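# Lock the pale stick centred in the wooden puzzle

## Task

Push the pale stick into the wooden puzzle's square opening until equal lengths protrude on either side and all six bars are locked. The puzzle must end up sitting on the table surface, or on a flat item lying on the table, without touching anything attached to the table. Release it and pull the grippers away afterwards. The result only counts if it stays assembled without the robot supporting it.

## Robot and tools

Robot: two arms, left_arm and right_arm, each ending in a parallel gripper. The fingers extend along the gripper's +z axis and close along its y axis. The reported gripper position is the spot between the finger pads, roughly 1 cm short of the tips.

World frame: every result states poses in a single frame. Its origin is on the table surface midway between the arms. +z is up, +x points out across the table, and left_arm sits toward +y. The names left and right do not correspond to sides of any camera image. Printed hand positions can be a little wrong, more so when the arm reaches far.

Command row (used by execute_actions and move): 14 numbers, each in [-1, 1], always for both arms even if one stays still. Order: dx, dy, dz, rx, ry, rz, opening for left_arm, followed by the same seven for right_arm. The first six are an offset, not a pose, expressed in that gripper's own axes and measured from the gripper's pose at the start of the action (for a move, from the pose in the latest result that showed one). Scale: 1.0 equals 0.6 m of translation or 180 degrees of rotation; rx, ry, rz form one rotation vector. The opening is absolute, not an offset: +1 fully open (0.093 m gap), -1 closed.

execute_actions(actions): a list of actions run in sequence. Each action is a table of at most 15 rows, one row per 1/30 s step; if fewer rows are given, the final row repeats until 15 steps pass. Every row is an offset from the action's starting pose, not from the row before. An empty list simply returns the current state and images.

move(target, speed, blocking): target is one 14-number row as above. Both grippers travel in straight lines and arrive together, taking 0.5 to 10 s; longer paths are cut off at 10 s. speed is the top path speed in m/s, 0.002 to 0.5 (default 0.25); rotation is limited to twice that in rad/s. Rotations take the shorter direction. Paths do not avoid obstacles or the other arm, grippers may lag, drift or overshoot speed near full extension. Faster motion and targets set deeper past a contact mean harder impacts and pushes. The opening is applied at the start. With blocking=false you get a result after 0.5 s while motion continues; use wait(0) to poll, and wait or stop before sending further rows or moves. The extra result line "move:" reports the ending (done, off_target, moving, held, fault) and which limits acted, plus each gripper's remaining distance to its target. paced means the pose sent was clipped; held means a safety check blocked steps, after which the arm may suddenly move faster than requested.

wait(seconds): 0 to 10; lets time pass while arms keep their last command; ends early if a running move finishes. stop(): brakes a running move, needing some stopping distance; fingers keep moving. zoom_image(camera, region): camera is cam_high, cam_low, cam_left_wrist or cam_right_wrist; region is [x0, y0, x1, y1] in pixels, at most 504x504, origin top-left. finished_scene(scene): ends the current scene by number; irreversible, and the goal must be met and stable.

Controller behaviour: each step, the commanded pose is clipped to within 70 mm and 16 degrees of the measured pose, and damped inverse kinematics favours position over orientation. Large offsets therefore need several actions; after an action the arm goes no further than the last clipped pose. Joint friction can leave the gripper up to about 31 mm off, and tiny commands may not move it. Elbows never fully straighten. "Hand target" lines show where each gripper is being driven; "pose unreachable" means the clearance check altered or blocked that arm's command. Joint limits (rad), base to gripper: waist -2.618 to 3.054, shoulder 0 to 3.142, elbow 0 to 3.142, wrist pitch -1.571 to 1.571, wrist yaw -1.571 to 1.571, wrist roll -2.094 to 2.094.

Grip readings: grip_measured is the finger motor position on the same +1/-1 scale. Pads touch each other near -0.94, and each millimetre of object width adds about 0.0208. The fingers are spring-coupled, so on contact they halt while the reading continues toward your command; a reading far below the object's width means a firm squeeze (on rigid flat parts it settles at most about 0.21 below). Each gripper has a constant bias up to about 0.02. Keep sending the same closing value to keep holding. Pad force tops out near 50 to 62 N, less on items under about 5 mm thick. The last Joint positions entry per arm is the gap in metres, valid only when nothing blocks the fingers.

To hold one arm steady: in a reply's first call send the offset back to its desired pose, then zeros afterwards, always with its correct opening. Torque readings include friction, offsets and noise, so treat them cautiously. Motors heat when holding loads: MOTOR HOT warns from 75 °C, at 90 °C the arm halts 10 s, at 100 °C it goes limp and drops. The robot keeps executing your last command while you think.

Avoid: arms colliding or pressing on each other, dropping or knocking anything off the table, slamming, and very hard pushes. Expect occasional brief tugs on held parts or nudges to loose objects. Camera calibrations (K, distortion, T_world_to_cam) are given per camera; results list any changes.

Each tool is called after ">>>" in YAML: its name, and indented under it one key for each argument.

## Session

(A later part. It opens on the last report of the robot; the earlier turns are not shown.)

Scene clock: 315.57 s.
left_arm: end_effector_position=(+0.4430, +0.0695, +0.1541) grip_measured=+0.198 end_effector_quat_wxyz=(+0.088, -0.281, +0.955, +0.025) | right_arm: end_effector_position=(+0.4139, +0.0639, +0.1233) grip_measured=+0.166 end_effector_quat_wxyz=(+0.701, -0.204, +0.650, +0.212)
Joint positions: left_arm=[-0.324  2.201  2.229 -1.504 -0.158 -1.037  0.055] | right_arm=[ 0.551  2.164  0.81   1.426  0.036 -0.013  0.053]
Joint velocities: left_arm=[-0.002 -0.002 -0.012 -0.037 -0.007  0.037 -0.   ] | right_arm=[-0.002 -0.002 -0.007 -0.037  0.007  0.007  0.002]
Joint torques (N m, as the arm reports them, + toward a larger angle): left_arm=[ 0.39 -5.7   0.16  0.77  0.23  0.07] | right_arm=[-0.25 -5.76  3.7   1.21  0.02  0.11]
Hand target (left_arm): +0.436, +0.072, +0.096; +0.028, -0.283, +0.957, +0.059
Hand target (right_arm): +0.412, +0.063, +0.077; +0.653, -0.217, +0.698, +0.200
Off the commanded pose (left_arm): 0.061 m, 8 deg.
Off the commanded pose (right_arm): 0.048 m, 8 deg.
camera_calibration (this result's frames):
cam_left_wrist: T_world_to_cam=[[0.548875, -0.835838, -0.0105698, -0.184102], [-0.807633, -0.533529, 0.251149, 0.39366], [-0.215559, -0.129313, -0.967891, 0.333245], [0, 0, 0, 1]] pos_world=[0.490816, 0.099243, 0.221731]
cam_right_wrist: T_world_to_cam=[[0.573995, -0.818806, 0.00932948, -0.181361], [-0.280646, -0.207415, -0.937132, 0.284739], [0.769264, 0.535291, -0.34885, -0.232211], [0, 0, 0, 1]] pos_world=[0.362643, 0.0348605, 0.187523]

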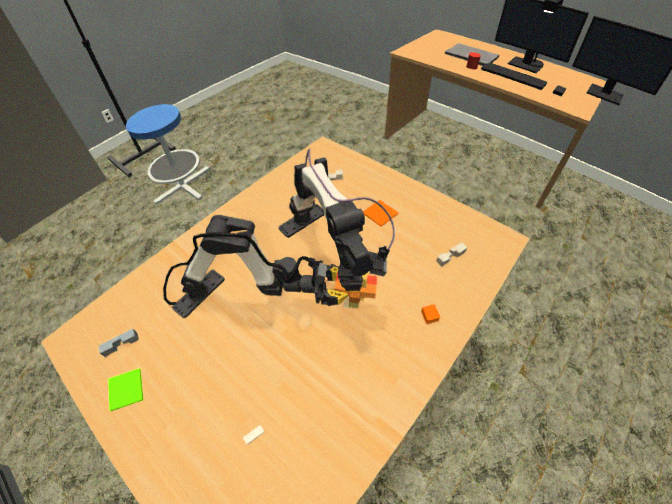

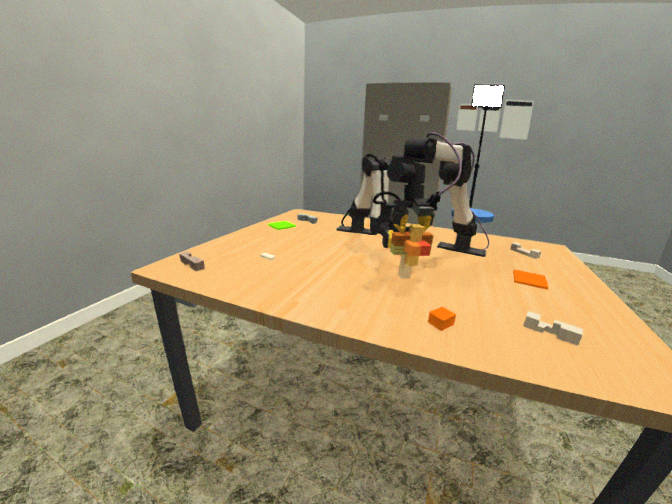

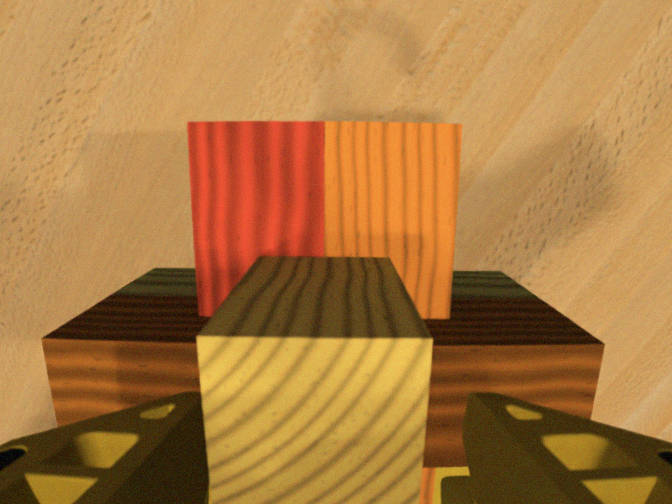

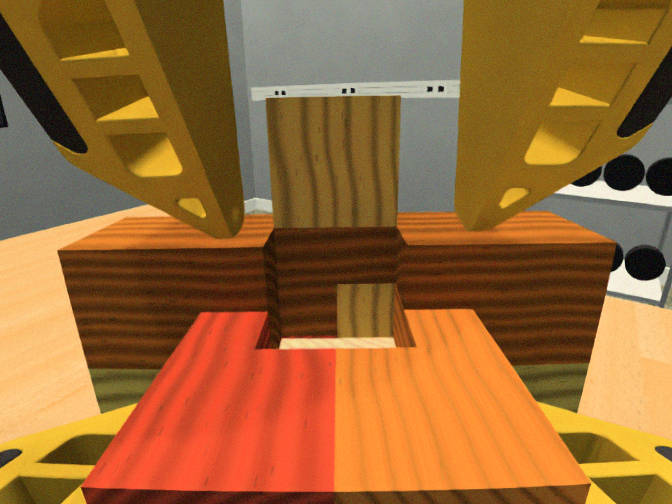

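>>> execute_actions:
  actions:
    - [[-0.01,0.01,0.06,-0.03,0.03,0,0.2,0.05,0,0,0,0.045,0.0,0.12]]
    - [[-0.015,0.012,0.1,-0.03,0.03,0,0.2,0.05,0,0,0,0.04,0.0,0.12]]

Scene clock: 318.43 s.
left_arm: end_effector_position=(+0.4446, +0.0741, +0.1455) grip_measured=+0.198 end_effector_quat_wxyz=(+0.037, -0.284, +0.958, +0.002) | right_arm: end_effector_position=(+0.4136, +0.0656, +0.1158) grip_measured=+0.166 end_effector_quat_wxyz=(+0.683, -0.218, +0.666, +0.204)
Joint positions: left_arm=[-0.273  2.251  2.287 -1.553 -0.051 -0.995  0.055] | right_arm=[ 0.551  2.142  0.81   1.351  0.028 -0.026  0.053]
Joint velocities: left_arm=[ 0.012  0.007  0.007  0.022  0.007  0.022 -0.001] | right_arm=[-0.012 -0.007 -0.002 -0.007 -0.066 -0.066  0.   ]
Joint torques (N m, as the arm reports them, + toward a larger angle): left_arm=[ 1.21 -4.53  3.37  0.61 -0.25  0.32] | right_arm=[-0.45 -9.11  4.2   1.01  0.09  0.15]
Hand target (left_arm): +0.448, +0.088, +0.092; -0.002, -0.284, +0.957, +0.050
Hand target (right_arm): +0.413, +0.064, +0.088; +0.644, -0.225, +0.705, +0.194
Off the commanded pose (left_arm): 0.058 m, 7 deg.
Off the commanded pose (right_arm): 0.028 m, 7 deg.
camera_calibration (this result's frames):
cam_left_wrist: T_world_to_cam=[[0.550267, -0.834976, 0.00465723, -0.184198], [-0.780876, -0.512624, 0.357001, 0.370665], [-0.295699, -0.200082, -0.934093, 0.361823], [0, 0, 0, 1]] pos_world=[0.497793, 0.108606, 0.206507]
cam_right_wrist: T_world_to_cam=[[0.580973, -0.813589, 0.0232806, -0.184572], [-0.312502, -0.249382, -0.916597, 0.291533], [0.75154, 0.525244, -0.399133, -0.221658], [0, 0, 0, 1]] pos_world=[0.364921, 0.038962, 0.183045]

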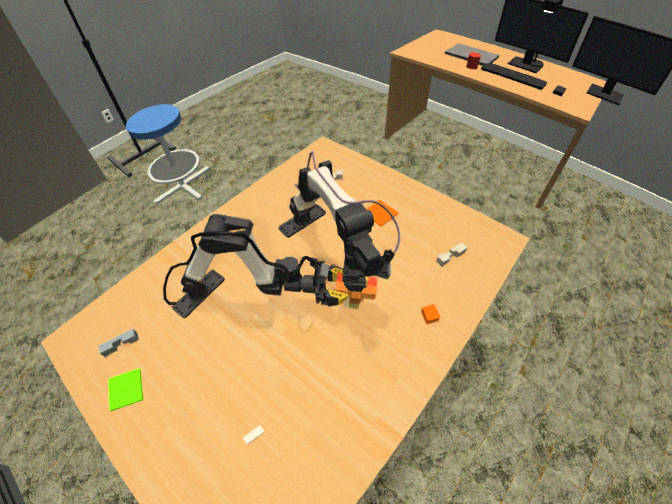

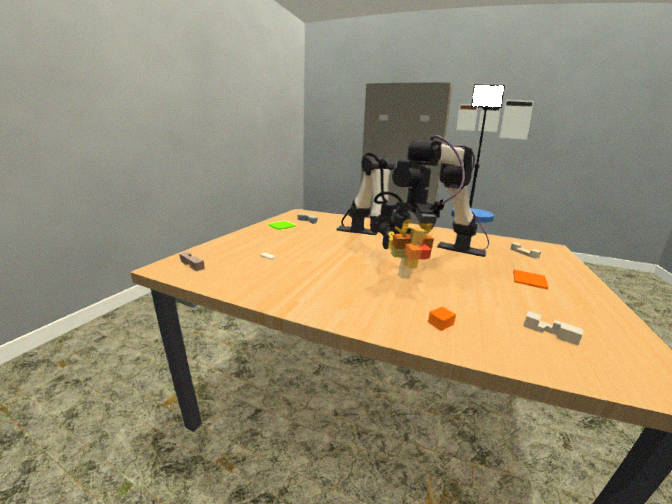

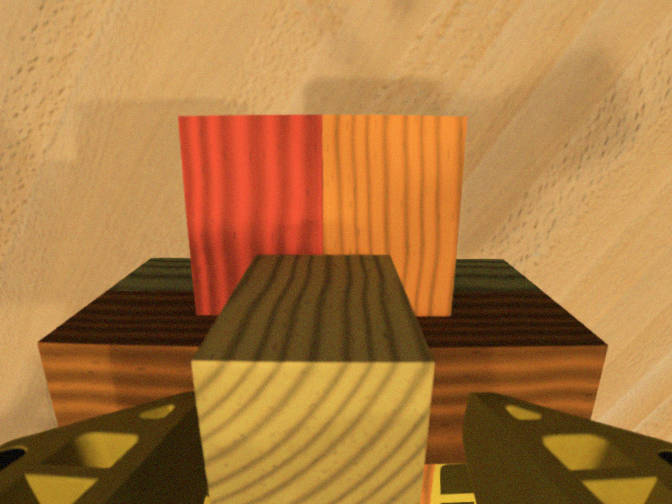

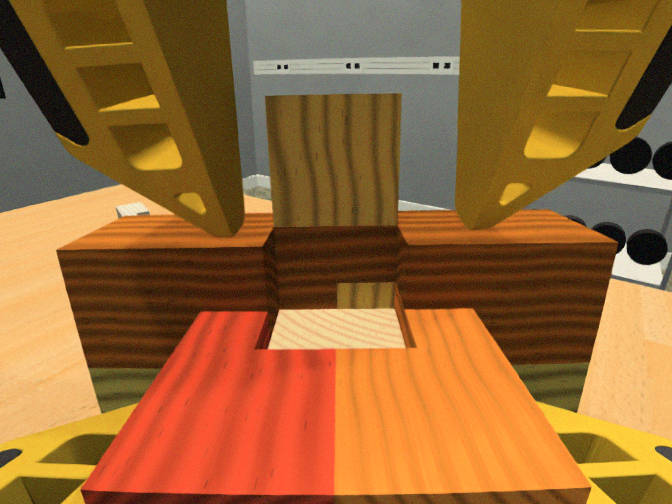

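>>> execute_actions:
  actions:
    - [[0.0,0,0.09,-0.025,0.01,0,0.2,0.068,0,0,0,0.035,0.012,0.12]]
    - [[-0.005,0,0.09,-0.025,0.0,0,0.2,0.06,0,0,0,0.04,0.0,0.12]]
    - [[0.0,0,0.09,-0.025,0.0,0,0.2,0.068,0,0,0,0.035,0.0,0.12]]

Scene clock: 321.33 s.
left_arm: end_effector_position=(+0.4440, +0.0734, +0.1357) grip_measured=+0.198 end_effector_quat_wxyz=(+0.066, -0.284, +0.957, +0.013) | right_arm: end_effector_position=(+0.4135, +0.0657, +0.1061) grip_measured=+0.166 end_effector_quat_wxyz=(+0.683, -0.219, +0.667, +0.204)
Joint positions: left_arm=[-0.296  2.194  2.147 -1.442 -0.108 -1.017  0.055] | right_arm=[ 0.551  2.178  0.811  1.383  0.027 -0.027  0.053]
Joint velocities: left_arm=[ 0.007 -0.002 -0.007 -0.051 -0.051 -0.007  0.001] | right_arm=[-0.012  0.002 -0.002 -0.051  0.022  0.051 -0.001]
Joint torques (N m, as the arm reports them, + toward a larger angle): left_arm=[-0.04 -7.02  1.23  1.   -0.19  0.08] | right_arm=[-0.41 -6.57  4.04  1.4   0.02  0.04]
Hand target (left_arm): +0.445, +0.077, +0.088; +0.041, -0.285, +0.957, +0.045
Hand target (right_arm): +0.412, +0.064, +0.071; +0.646, -0.230, +0.702, +0.193
Off the commanded pose (left_arm): 0.050 m, 4 deg.
Off the commanded pose (right_arm): 0.036 m, 6 deg.
camera_calibration (this result's frames):
cam_left_wrist: T_world_to_cam=[[0.551681, -0.834055, 0.000521903, -0.184511], [-0.796345, -0.526552, 0.297618, 0.389341], [-0.247955, -0.164606, -0.954685, 0.331302], [0, 0, 0, 1]] pos_world=[0.493989, 0.10565, 0.200511]
cam_right_wrist: T_world_to_cam=[[0.581917, -0.81288, 0.0244754, -0.184716], [-0.313301, -0.251852, -0.915649, 0.283043], [0.750477, 0.525163, -0.401233, -0.224898], [0, 0, 0, 1]] pos_world=[0.364948, 0.0392415, 0.173453]

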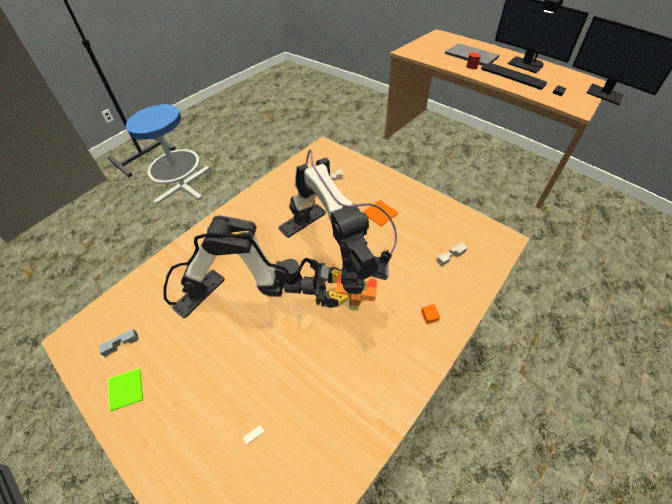

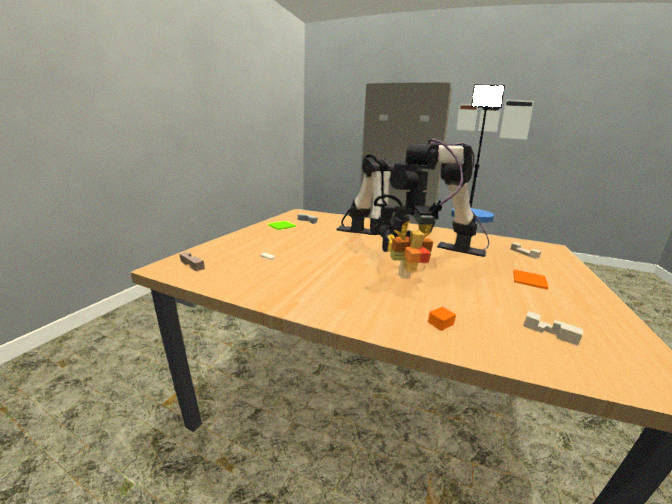

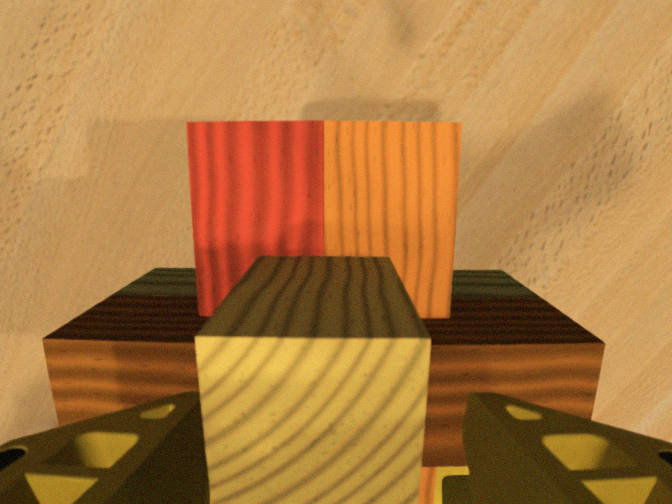

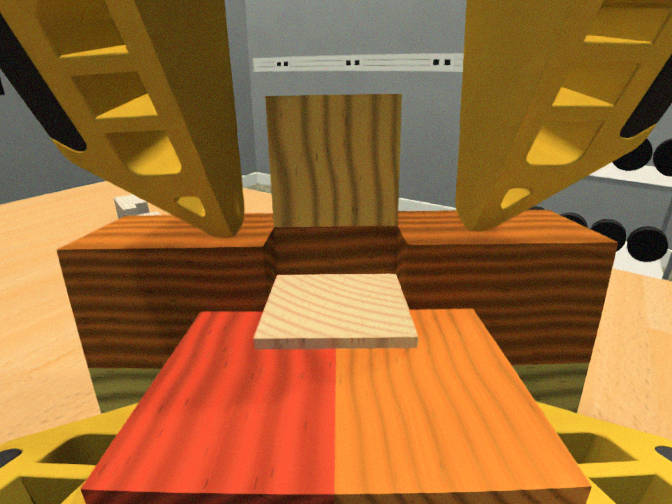

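>>> execute_actions:
  actions:
    - [[0.0,0,0.095,-0.025,0.02,0,0.2,0.075,0,0,0,0.035,0.008,0.12]]
    - [[0.0,0,0.095,-0.025,0.02,0,0.2,0.072,0,0,0,0.037,0.0,0.12]]
    - [[0.0,0,0.095,-0.025,0.015,0,0.2,0.075,0,0,0,0.035,0.0,0.12]]
    - [[0.0,0,0.095,-0.025,0.015,0,0.2,0.072,0,0,0,0.037,0.0,0.12]]

Scene clock: 325.17 s.
left_arm: end_effector_position=(+0.4425, +0.0699, +0.1134) grip_measured=+0.198 end_effector_quat_wxyz=(+0.042, -0.281, +0.959, +0.016) | right_arm: end_effector_position=(+0.4121, +0.0633, +0.0826) grip_measured=+0.166 end_effector_quat_wxyz=(+0.685, -0.210, +0.666, +0.209)
Joint positions: left_arm=[-0.294  2.228  2.117 -1.418 -0.081 -1.012  0.055] | right_arm=[ 0.551  2.279  0.811  1.495  0.034 -0.011  0.053]
Joint velocities: left_arm=[ 0.007 -0.007  0.007 -0.022 -0.066 -0.051 -0.   ] | right_arm=[-0.017 -0.012  0.002  0.037  0.007 -0.022  0.   ]
Joint torques (N m, as the arm reports them, + toward a larger angle): left_arm=[ 0.28 -5.88  2.32  0.86 -0.05  0.13] | right_arm=[-0.3  -6.43  3.82  1.28  0.    0.08]
Hand target (left_arm): +0.442, +0.075, +0.062; +0.010, -0.282, +0.958, +0.048
Hand target (right_arm): +0.410, +0.062, +0.044; +0.644, -0.222, +0.705, +0.196
Off the commanded pose (left_arm): 0.054 m, 5 deg.
Off the commanded pose (right_arm): 0.040 m, 7 deg.
camera_calibration (this result's frames):
cam_left_wrist: T_world_to_cam=[[0.546941, -0.836935, -0.0199035, -0.182018], [-0.783586, -0.520157, 0.339749, 0.382073], [-0.294701, -0.170226, -0.940306, 0.328505], [0, 0, 0, 1]] pos_world=[0.495751, 0.102321, 0.175464]
cam_right_wrist: T_world_to_cam=[[0.576612, -0.816982, 0.00775816, -0.181502], [-0.315612, -0.231492, -0.920218, 0.260544], [0.753597, 0.52816, -0.39133, -0.234324], [0, 0, 0, 1]] pos_world=[0.363473, 0.0357901, 0.149468]

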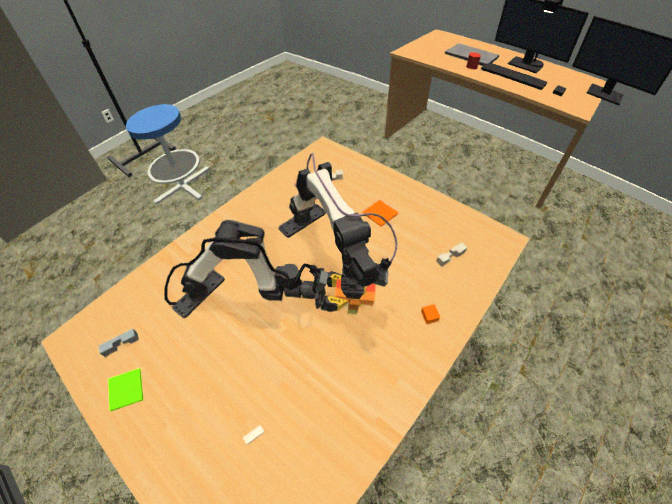

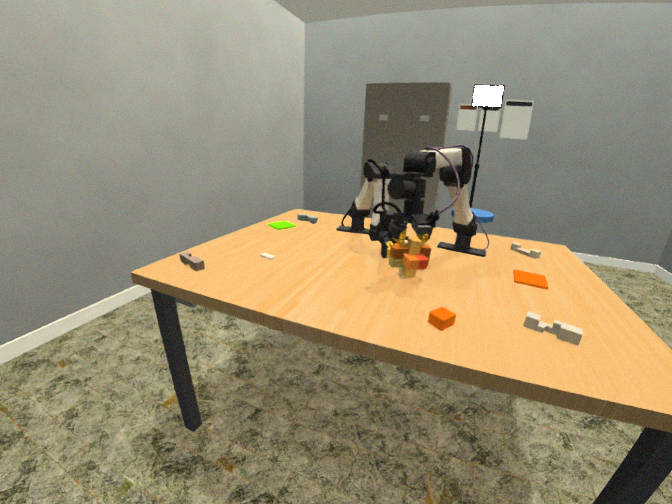

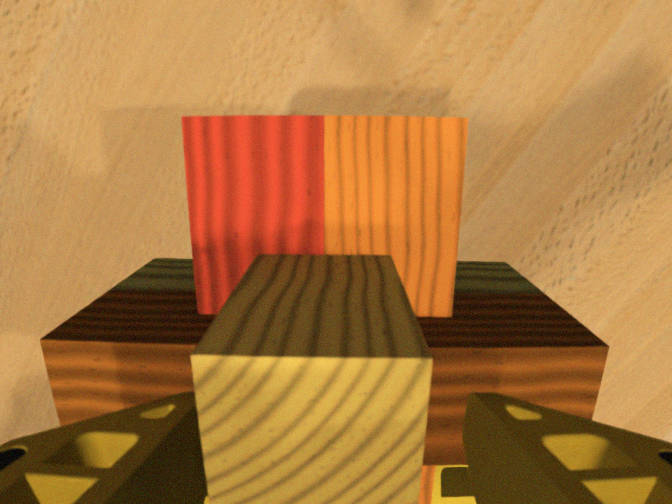

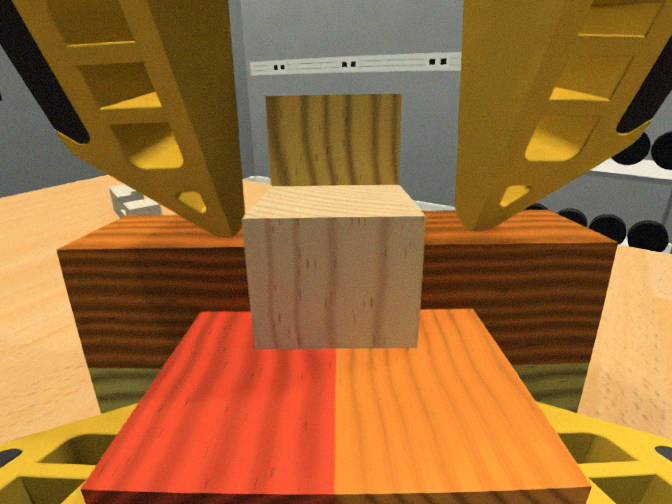

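>>> execute_actions:
  actions:
    - [[0.0,0,0.095,-0.02,0.012,0,0.2,0.074,0,0.004,0,0.037,0.0,0.12]]
    - [[0.0,0,0.095,-0.02,0.012,0,0.2,0.074,0,0.004,0,0.037,0.0,0.12]]
    - [[0.0,0,0.095,-0.02,0.012,0,0.2,0.074,0,0.004,0,0.037,0.0,0.12]]
    - [[0.0,0,0.095,-0.02,0.012,0,0.2,0.07,0,0,0,0.04,0.0,0.12]]

Scene clock: 328.70 s.
left_arm: end_effector_position=(+0.4410, +0.0689, +0.0936) grip_measured=+0.198 end_effector_quat_wxyz=(+0.035, -0.280, +0.959, +0.016) | right_arm: end_effector_position=(+0.4114, +0.0625, +0.0645) grip_measured=+0.166 end_effector_quat_wxyz=(+0.686, -0.207, +0.665, +0.210)
Joint positions: left_arm=[-0.294  2.226  2.036 -1.349 -0.071 -1.01   0.055] | right_arm=[ 0.551  2.357  0.821  1.566  0.036 -0.006  0.053]
Joint velocities: left_arm=[-0.017  0.017 -0.007 -0.051  0.066  0.037 -0.   ] | right_arm=[ 0.012  0.002 -0.007  0.081 -0.051 -0.037 -0.   ]
Joint torques (N m, as the arm reports them, + toward a larger angle): left_arm=[ 0.2  -6.62  0.65  1.1  -0.02  0.14] | right_arm=[-0.36 -6.49  3.53  1.24 -0.01  0.11]
Hand target (left_arm): +0.439, +0.074, +0.040; +0.007, -0.281, +0.959, +0.042
Hand target (right_arm): +0.409, +0.061, +0.024; +0.643, -0.220, +0.706, +0.198
Off the commanded pose (left_arm): 0.057 m, 4 deg.
Off the commanded pose (right_arm): 0.042 m, 7 deg.
camera_calibration (this result's frames):
cam_left_wrist: T_world_to_cam=[[0.545397, -0.837854, -0.0233024, -0.181268], [-0.779765, -0.517389, 0.352527, 0.384011], [-0.307423, -0.174097, -0.935511, 0.314758], [0, 0, 0, 1]] pos_world=[0.495065, 0.101605, 0.154861]
cam_right_wrist: T_world_to_cam=[[0.575477, -0.817814, 0.0026795, -0.180794], [-0.3157, -0.225171, -0.921755, 0.243121], [0.754427, 0.529602, -0.387764, -0.241092], [0, 0, 0, 1]] pos_world=[0.362682, 0.0345705, 0.131095]

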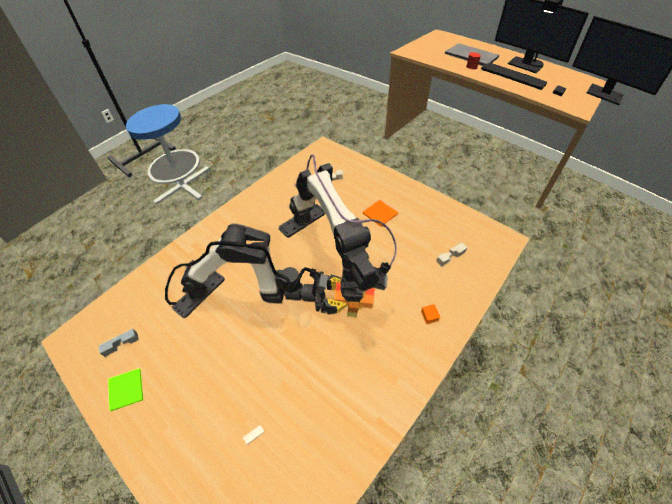

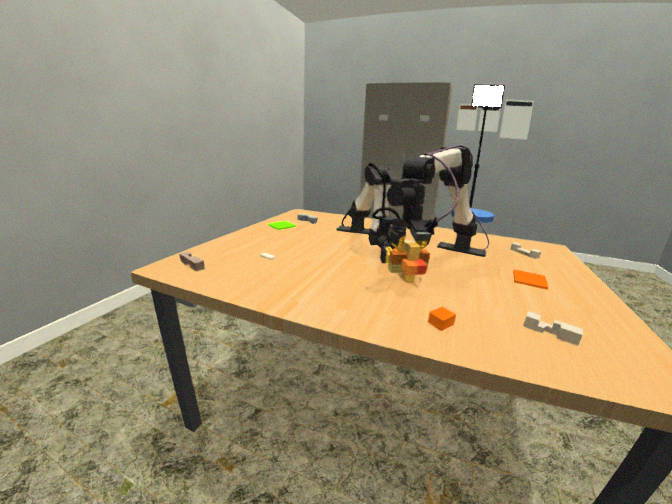

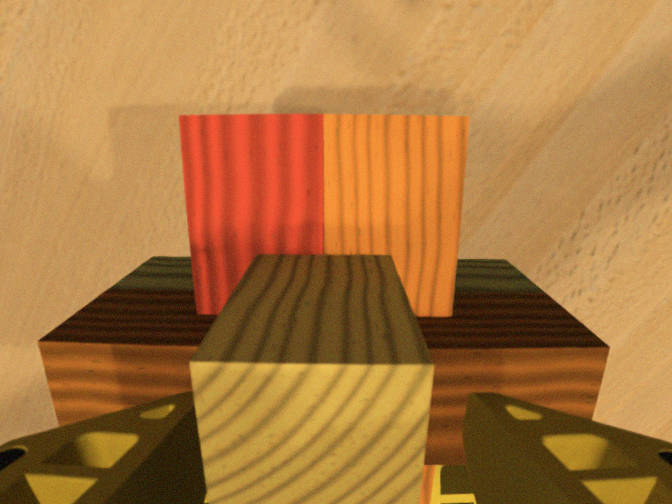

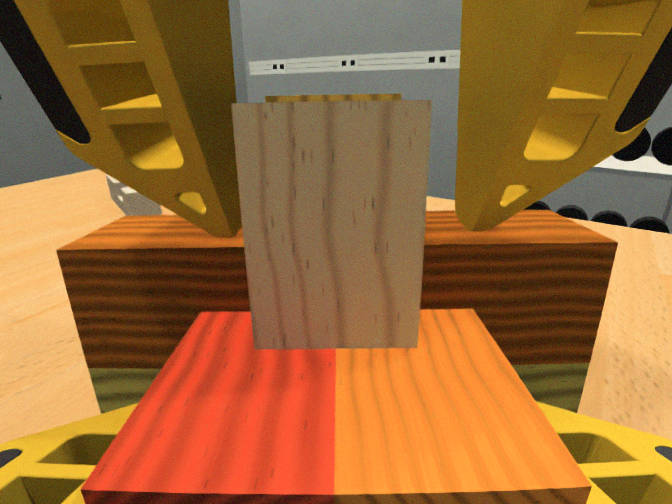

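>>> execute_actions:
  actions:
    - [[0.005,0,0.095,-0.02,0.012,0,0.2,0,0,0,0,0,0.0,0.12]]
    - [[0.01,0,0.1,-0.02,0.012,0,0.2,0,0,0,0,0,0.0,0.6]]
    - [[0.015,0,0.1,-0.02,0.012,0,0.2,-0.03,0,0,0,0.02,0.0,0.6]]

Scene clock: 333.77 s.
left_arm: end_effector_position=(+0.4349, +0.0664, +0.0919) grip_measured=+0.198 end_effector_quat_wxyz=(+0.047, -0.281, +0.958, +0.011) | right_arm: end_effector_position=(+0.4131, +0.0637, +0.0857) grip_measured=+0.599 end_effector_quat_wxyz=(+0.674, -0.213, +0.677, +0.205)
Joint positions: left_arm=[-0.309  2.178  1.951 -1.29  -0.08  -1.026  0.055] | right_arm=[ 0.551  2.236  0.809  1.42   0.036 -0.009  0.074]
Joint velocities: left_arm=[-0.007  0.022 -0.007  0.037  0.168 -0.081  0.   ] | right_arm=[-0.002  0.002  0.012 -0.007  0.066  0.007 -0.001]
Joint torques (N m, as the arm reports them, + toward a larger angle): left_arm=[-0.57 -5.73  0.47  1.05  0.19  0.06] | right_arm=[ -0.34 -10.69   3.     1.84  -0.02   0.05]
Hand target (left_arm): +0.424, +0.066, +0.035; +0.005, -0.280, +0.959, +0.037
Hand target (right_arm): +0.411, +0.062, +0.083; +0.665, -0.215, +0.686, +0.203
Off the commanded pose (left_arm): 0.061 m, 5 deg.
Off the commanded pose (right_arm): 0.004 m, 2 deg.
camera_calibration (this result's frames):
cam_left_wrist: T_world_to_cam=[[0.547034, -0.837073, -0.00789778, -0.182258], [-0.787529, -0.517809, 0.334174, 0.383632], [-0.283818, -0.176585, -0.942478, 0.301409], [0, 0, 0, 1]] pos_world=[0.487368, 0.0993093, 0.154432]
cam_right_wrist: T_world_to_cam=[[0.575578, -0.817717, 0.00690587, -0.181216], [-0.341184, -0.247812, -0.906743, 0.274203], [0.743171, 0.519546, -0.421627, -0.226603], [0, 0, 0, 1]] pos_world=[0.366262, 0.0374977, 0.154342]

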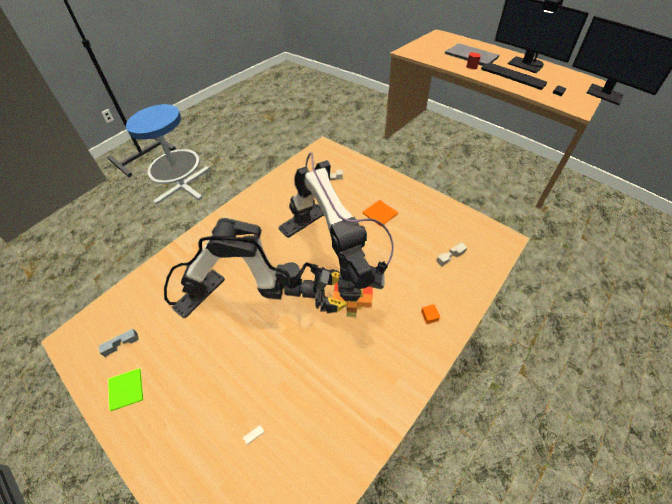

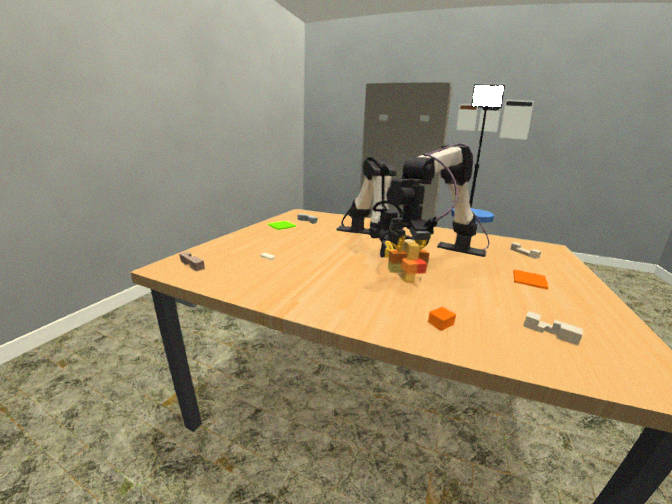

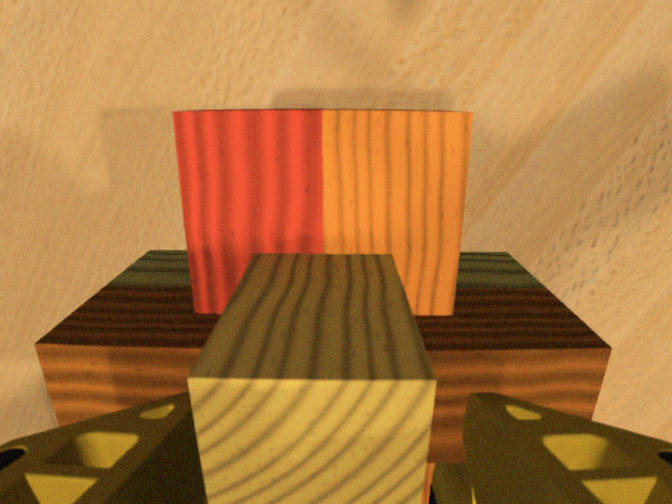

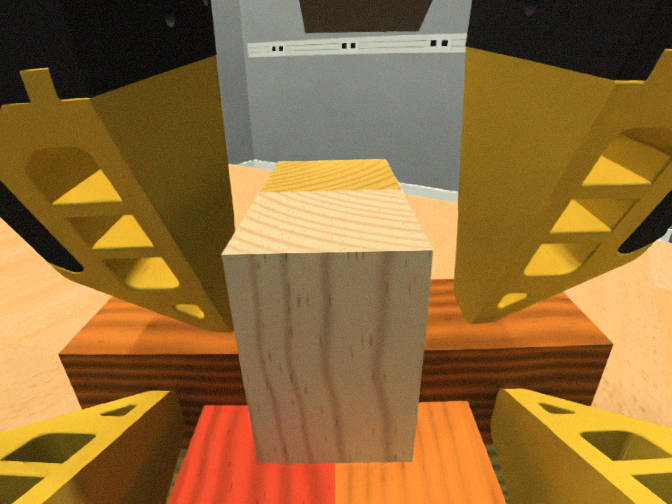

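>>> move:
  target: [0,0,-0.14,0,0,0,0.2,0.03,0,-0.08,0,0.03,0,0.6]
  speed: 0.1

>>> zoom_image:
  camera: "cam_right_wrist"
  region: [200, 20, 480, 300]

Scene clock: 336.30 s.
left_arm: end_effector_position=(+0.4283, +0.0667, +0.1599) grip_measured=+0.198 end_effector_quat_wxyz=(+0.053, -0.280, +0.958, +0.006) | right_arm: end_effector_position=(+0.3789, +0.0385, +0.0622) grip_measured=+0.599 end_effector_quat_wxyz=(+0.637, -0.225, +0.712, +0.192)
Joint positions: left_arm=[-0.315  2.18   2.226 -1.548 -0.081 -1.03   0.055] | right_arm=[ 0.551  2.164  0.63   1.42   0.036 -0.009  0.074]
Joint velocities: left_arm=[-0.002 -0.007  0.002  0.022 -0.022  0.022 -0.001] | right_arm=[-0.032  0.007 -0.002 -0.037 -0.081 -0.022 -0.   ]
Joint torques (N m, as the arm reports them, + toward a larger angle): left_arm=[ -0.7  -13.99   9.13   0.31  -0.02   0.04] | right_arm=[ 0.28 -9.78  1.65  2.31  0.05  0.07]
Hand target (left_arm): +0.429, +0.063, +0.175; +0.068, -0.280, +0.958, -0.008
Hand target (right_arm): +0.373, +0.037, +0.067; +0.641, -0.222, +0.708, +0.195
Off the commanded pose (left_arm): 0.016 m, 1 deg.
Off the commanded pose (right_arm): 0.008 m, 1 deg.
joint sent to its limit (left arm) — the command would take joint 4 (wrist pitch) past its lower limit, so that joint was sent only as far as its limit.
move: off_target (left_arm)
camera_calibration (this result's frames):
cam_left_wrist: T_world_to_cam=[[0.545156, -0.838318, 0.00528317, -0.179084], [-0.793385, -0.51388, 0.326295, 0.359372], [-0.270824, -0.182073, -0.945253, 0.358881], [0, 0, 0, 1]] pos_world=[0.479943, 0.0998871, 0.222918]
cam_right_wrist: T_world_to_cam=[[0.576272, -0.817207, 0.00915168, -0.182382], [-0.417354, -0.303898, -0.856424, 0.262845], [0.702656, 0.489714, -0.516192, -0.175677], [0, 0, 0, 1]] pos_world=[0.338242, 0.0168653, 0.136093]

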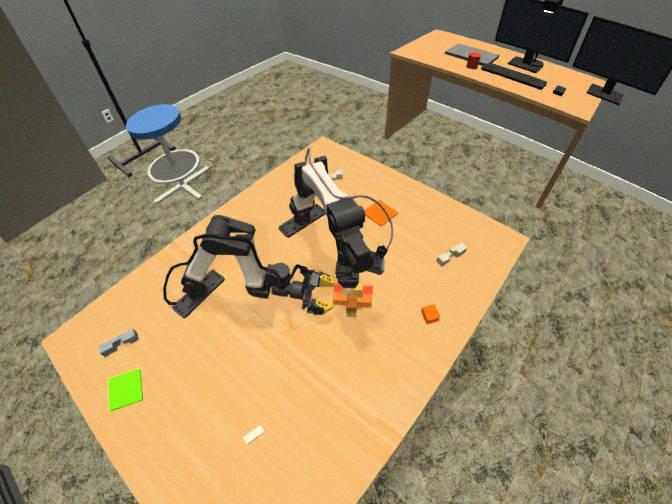

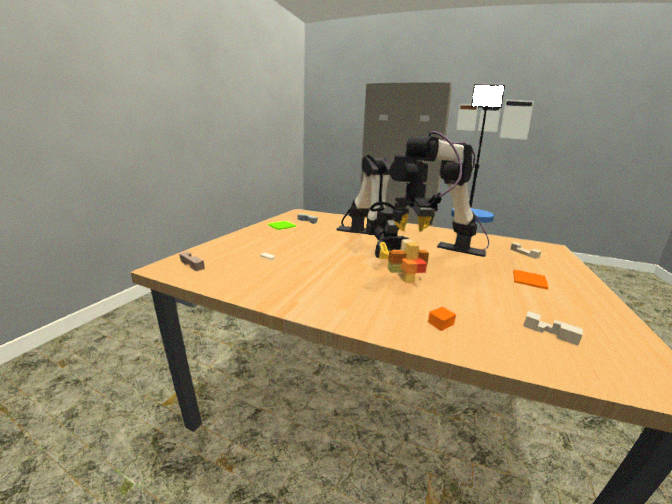

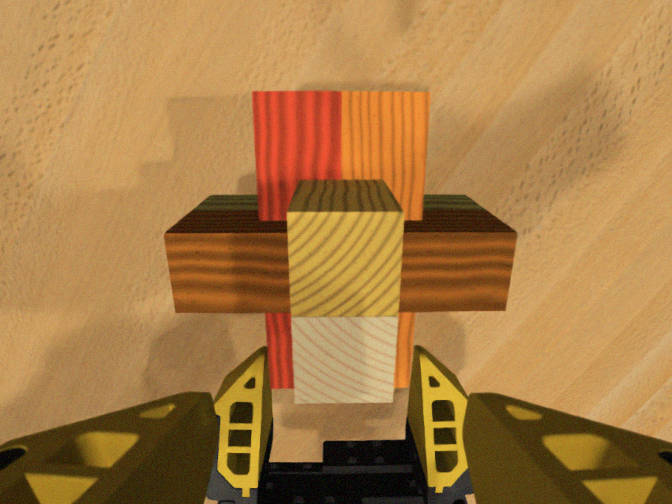

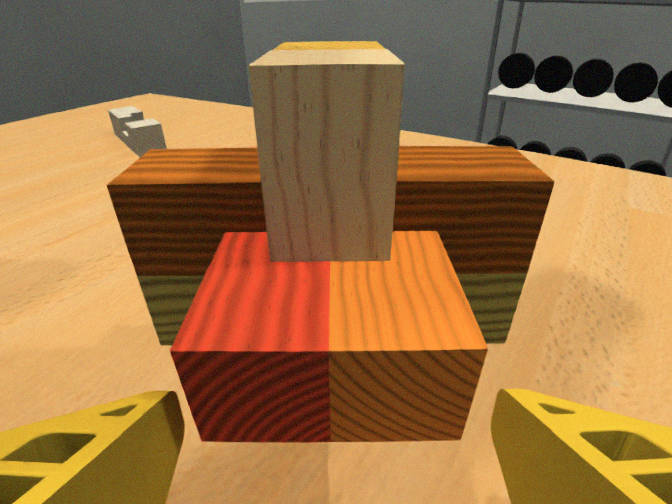

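Region (200, 20, 480, 300) of cam_right_wrist's 672x504 image, scaled by 1.800, with more detail than that image has.

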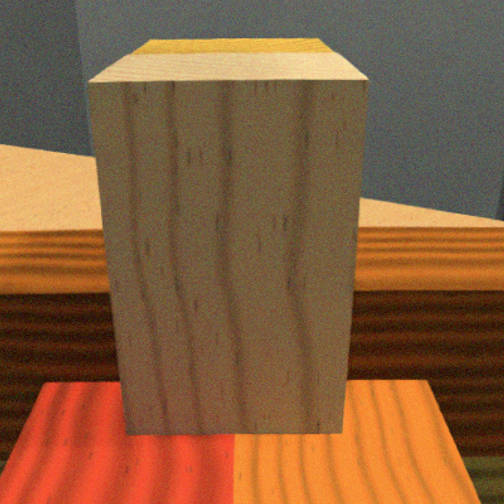

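Flush. Retreat.

>>> move:
  target: [0.05,0.25,-0.05,0,0,0,0.6,-0.05,0,-0.15,0,0.1,0,0.6]

>>> finished_scene:
  scene: 1

Scene clock: 338.87 s.
left_arm: end_effector_position=(+0.3197, +0.1741, +0.1843) grip_measured=+0.598 end_effector_quat_wxyz=(+0.048, -0.281, +0.958, +0.010) | right_arm: end_effector_position=(+0.3058, -0.0127, +0.0960) grip_measured=+0.599 end_effector_quat_wxyz=(+0.514, -0.255, +0.804, +0.155)
Joint positions: left_arm=[-0.144  1.594  1.547 -1.452 -0.069 -0.86   0.074] | right_arm=[0.557 1.452 0.435 0.579 0.036 0.004 0.074]
Joint velocities: left_arm=[-0.002  0.002 -0.007 -0.022 -0.051  0.066  0.   ] | right_arm=[-0.007 -0.007 -0.012  0.022  0.022  0.022 -0.001]
Joint torques (N m, as the arm reports them, + toward a larger angle): left_arm=[ 0.09 -8.16  5.52  0.55  0.03  0.18] | right_arm=[ 0.32 -5.27  6.68  2.01  0.07  0.11]
Hand target (left_arm): +0.318, +0.176, +0.183; +0.051, -0.281, +0.958, +0.006
Hand target (right_arm): +0.307, -0.010, +0.101; +0.517, -0.253, +0.802, +0.157
Off the commanded pose (left_arm): 0.002 m, 1 deg.
Off the commanded pose (right_arm): 0.007 m, 1 deg.
move: done
camera_calibration (this result's frames):
cam_left_wrist: T_world_to_cam=[[0.546159, -0.837675, -0.00341044, -0.0288549], [-0.789421, -0.516051, 0.332423, 0.318444], [-0.280223, -0.178864, -0.943124, 0.374166], [0, 0, 0, 1]] pos_world=[0.371995, 0.207087, 0.246929]
cam_right_wrist: T_world_to_cam=[[0.579538, -0.814936, 0.00380192, -0.182906], [-0.619369, -0.443484, -0.647846, 0.285737], [0.529639, 0.373097, -0.761762, -0.00675806], [0, 0, 0, 1]] pos_world=[0.286557, -0.0198154, 0.180661]

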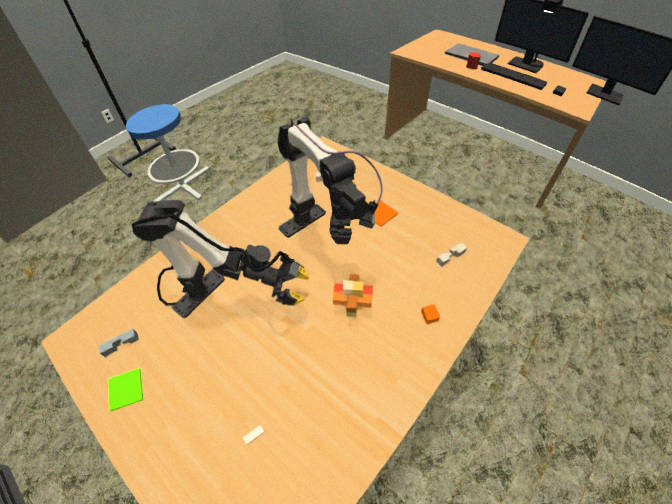

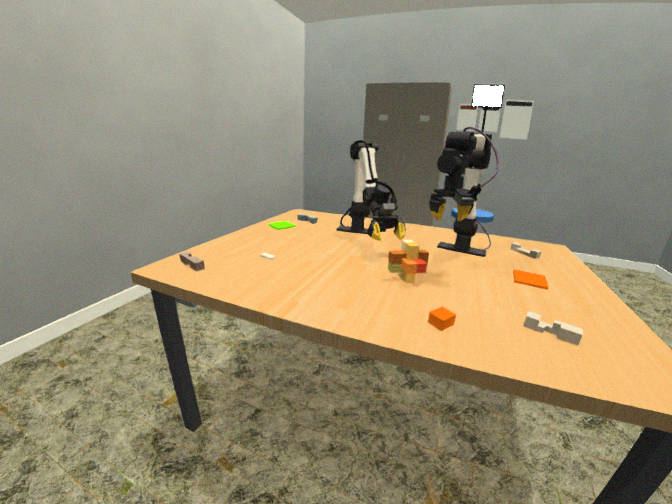

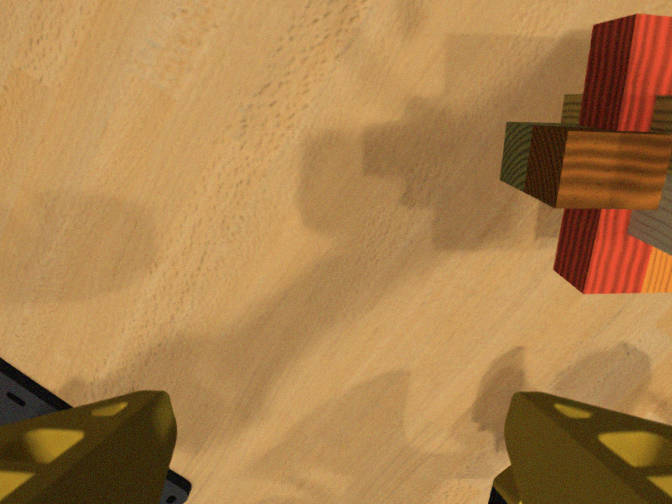

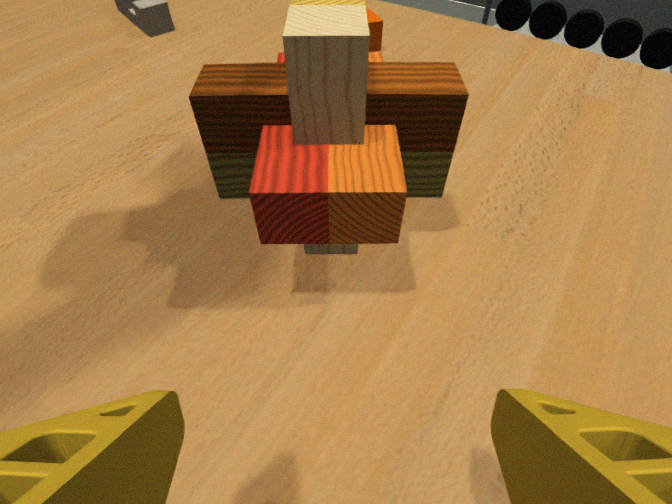

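The scene is finished: the task was done.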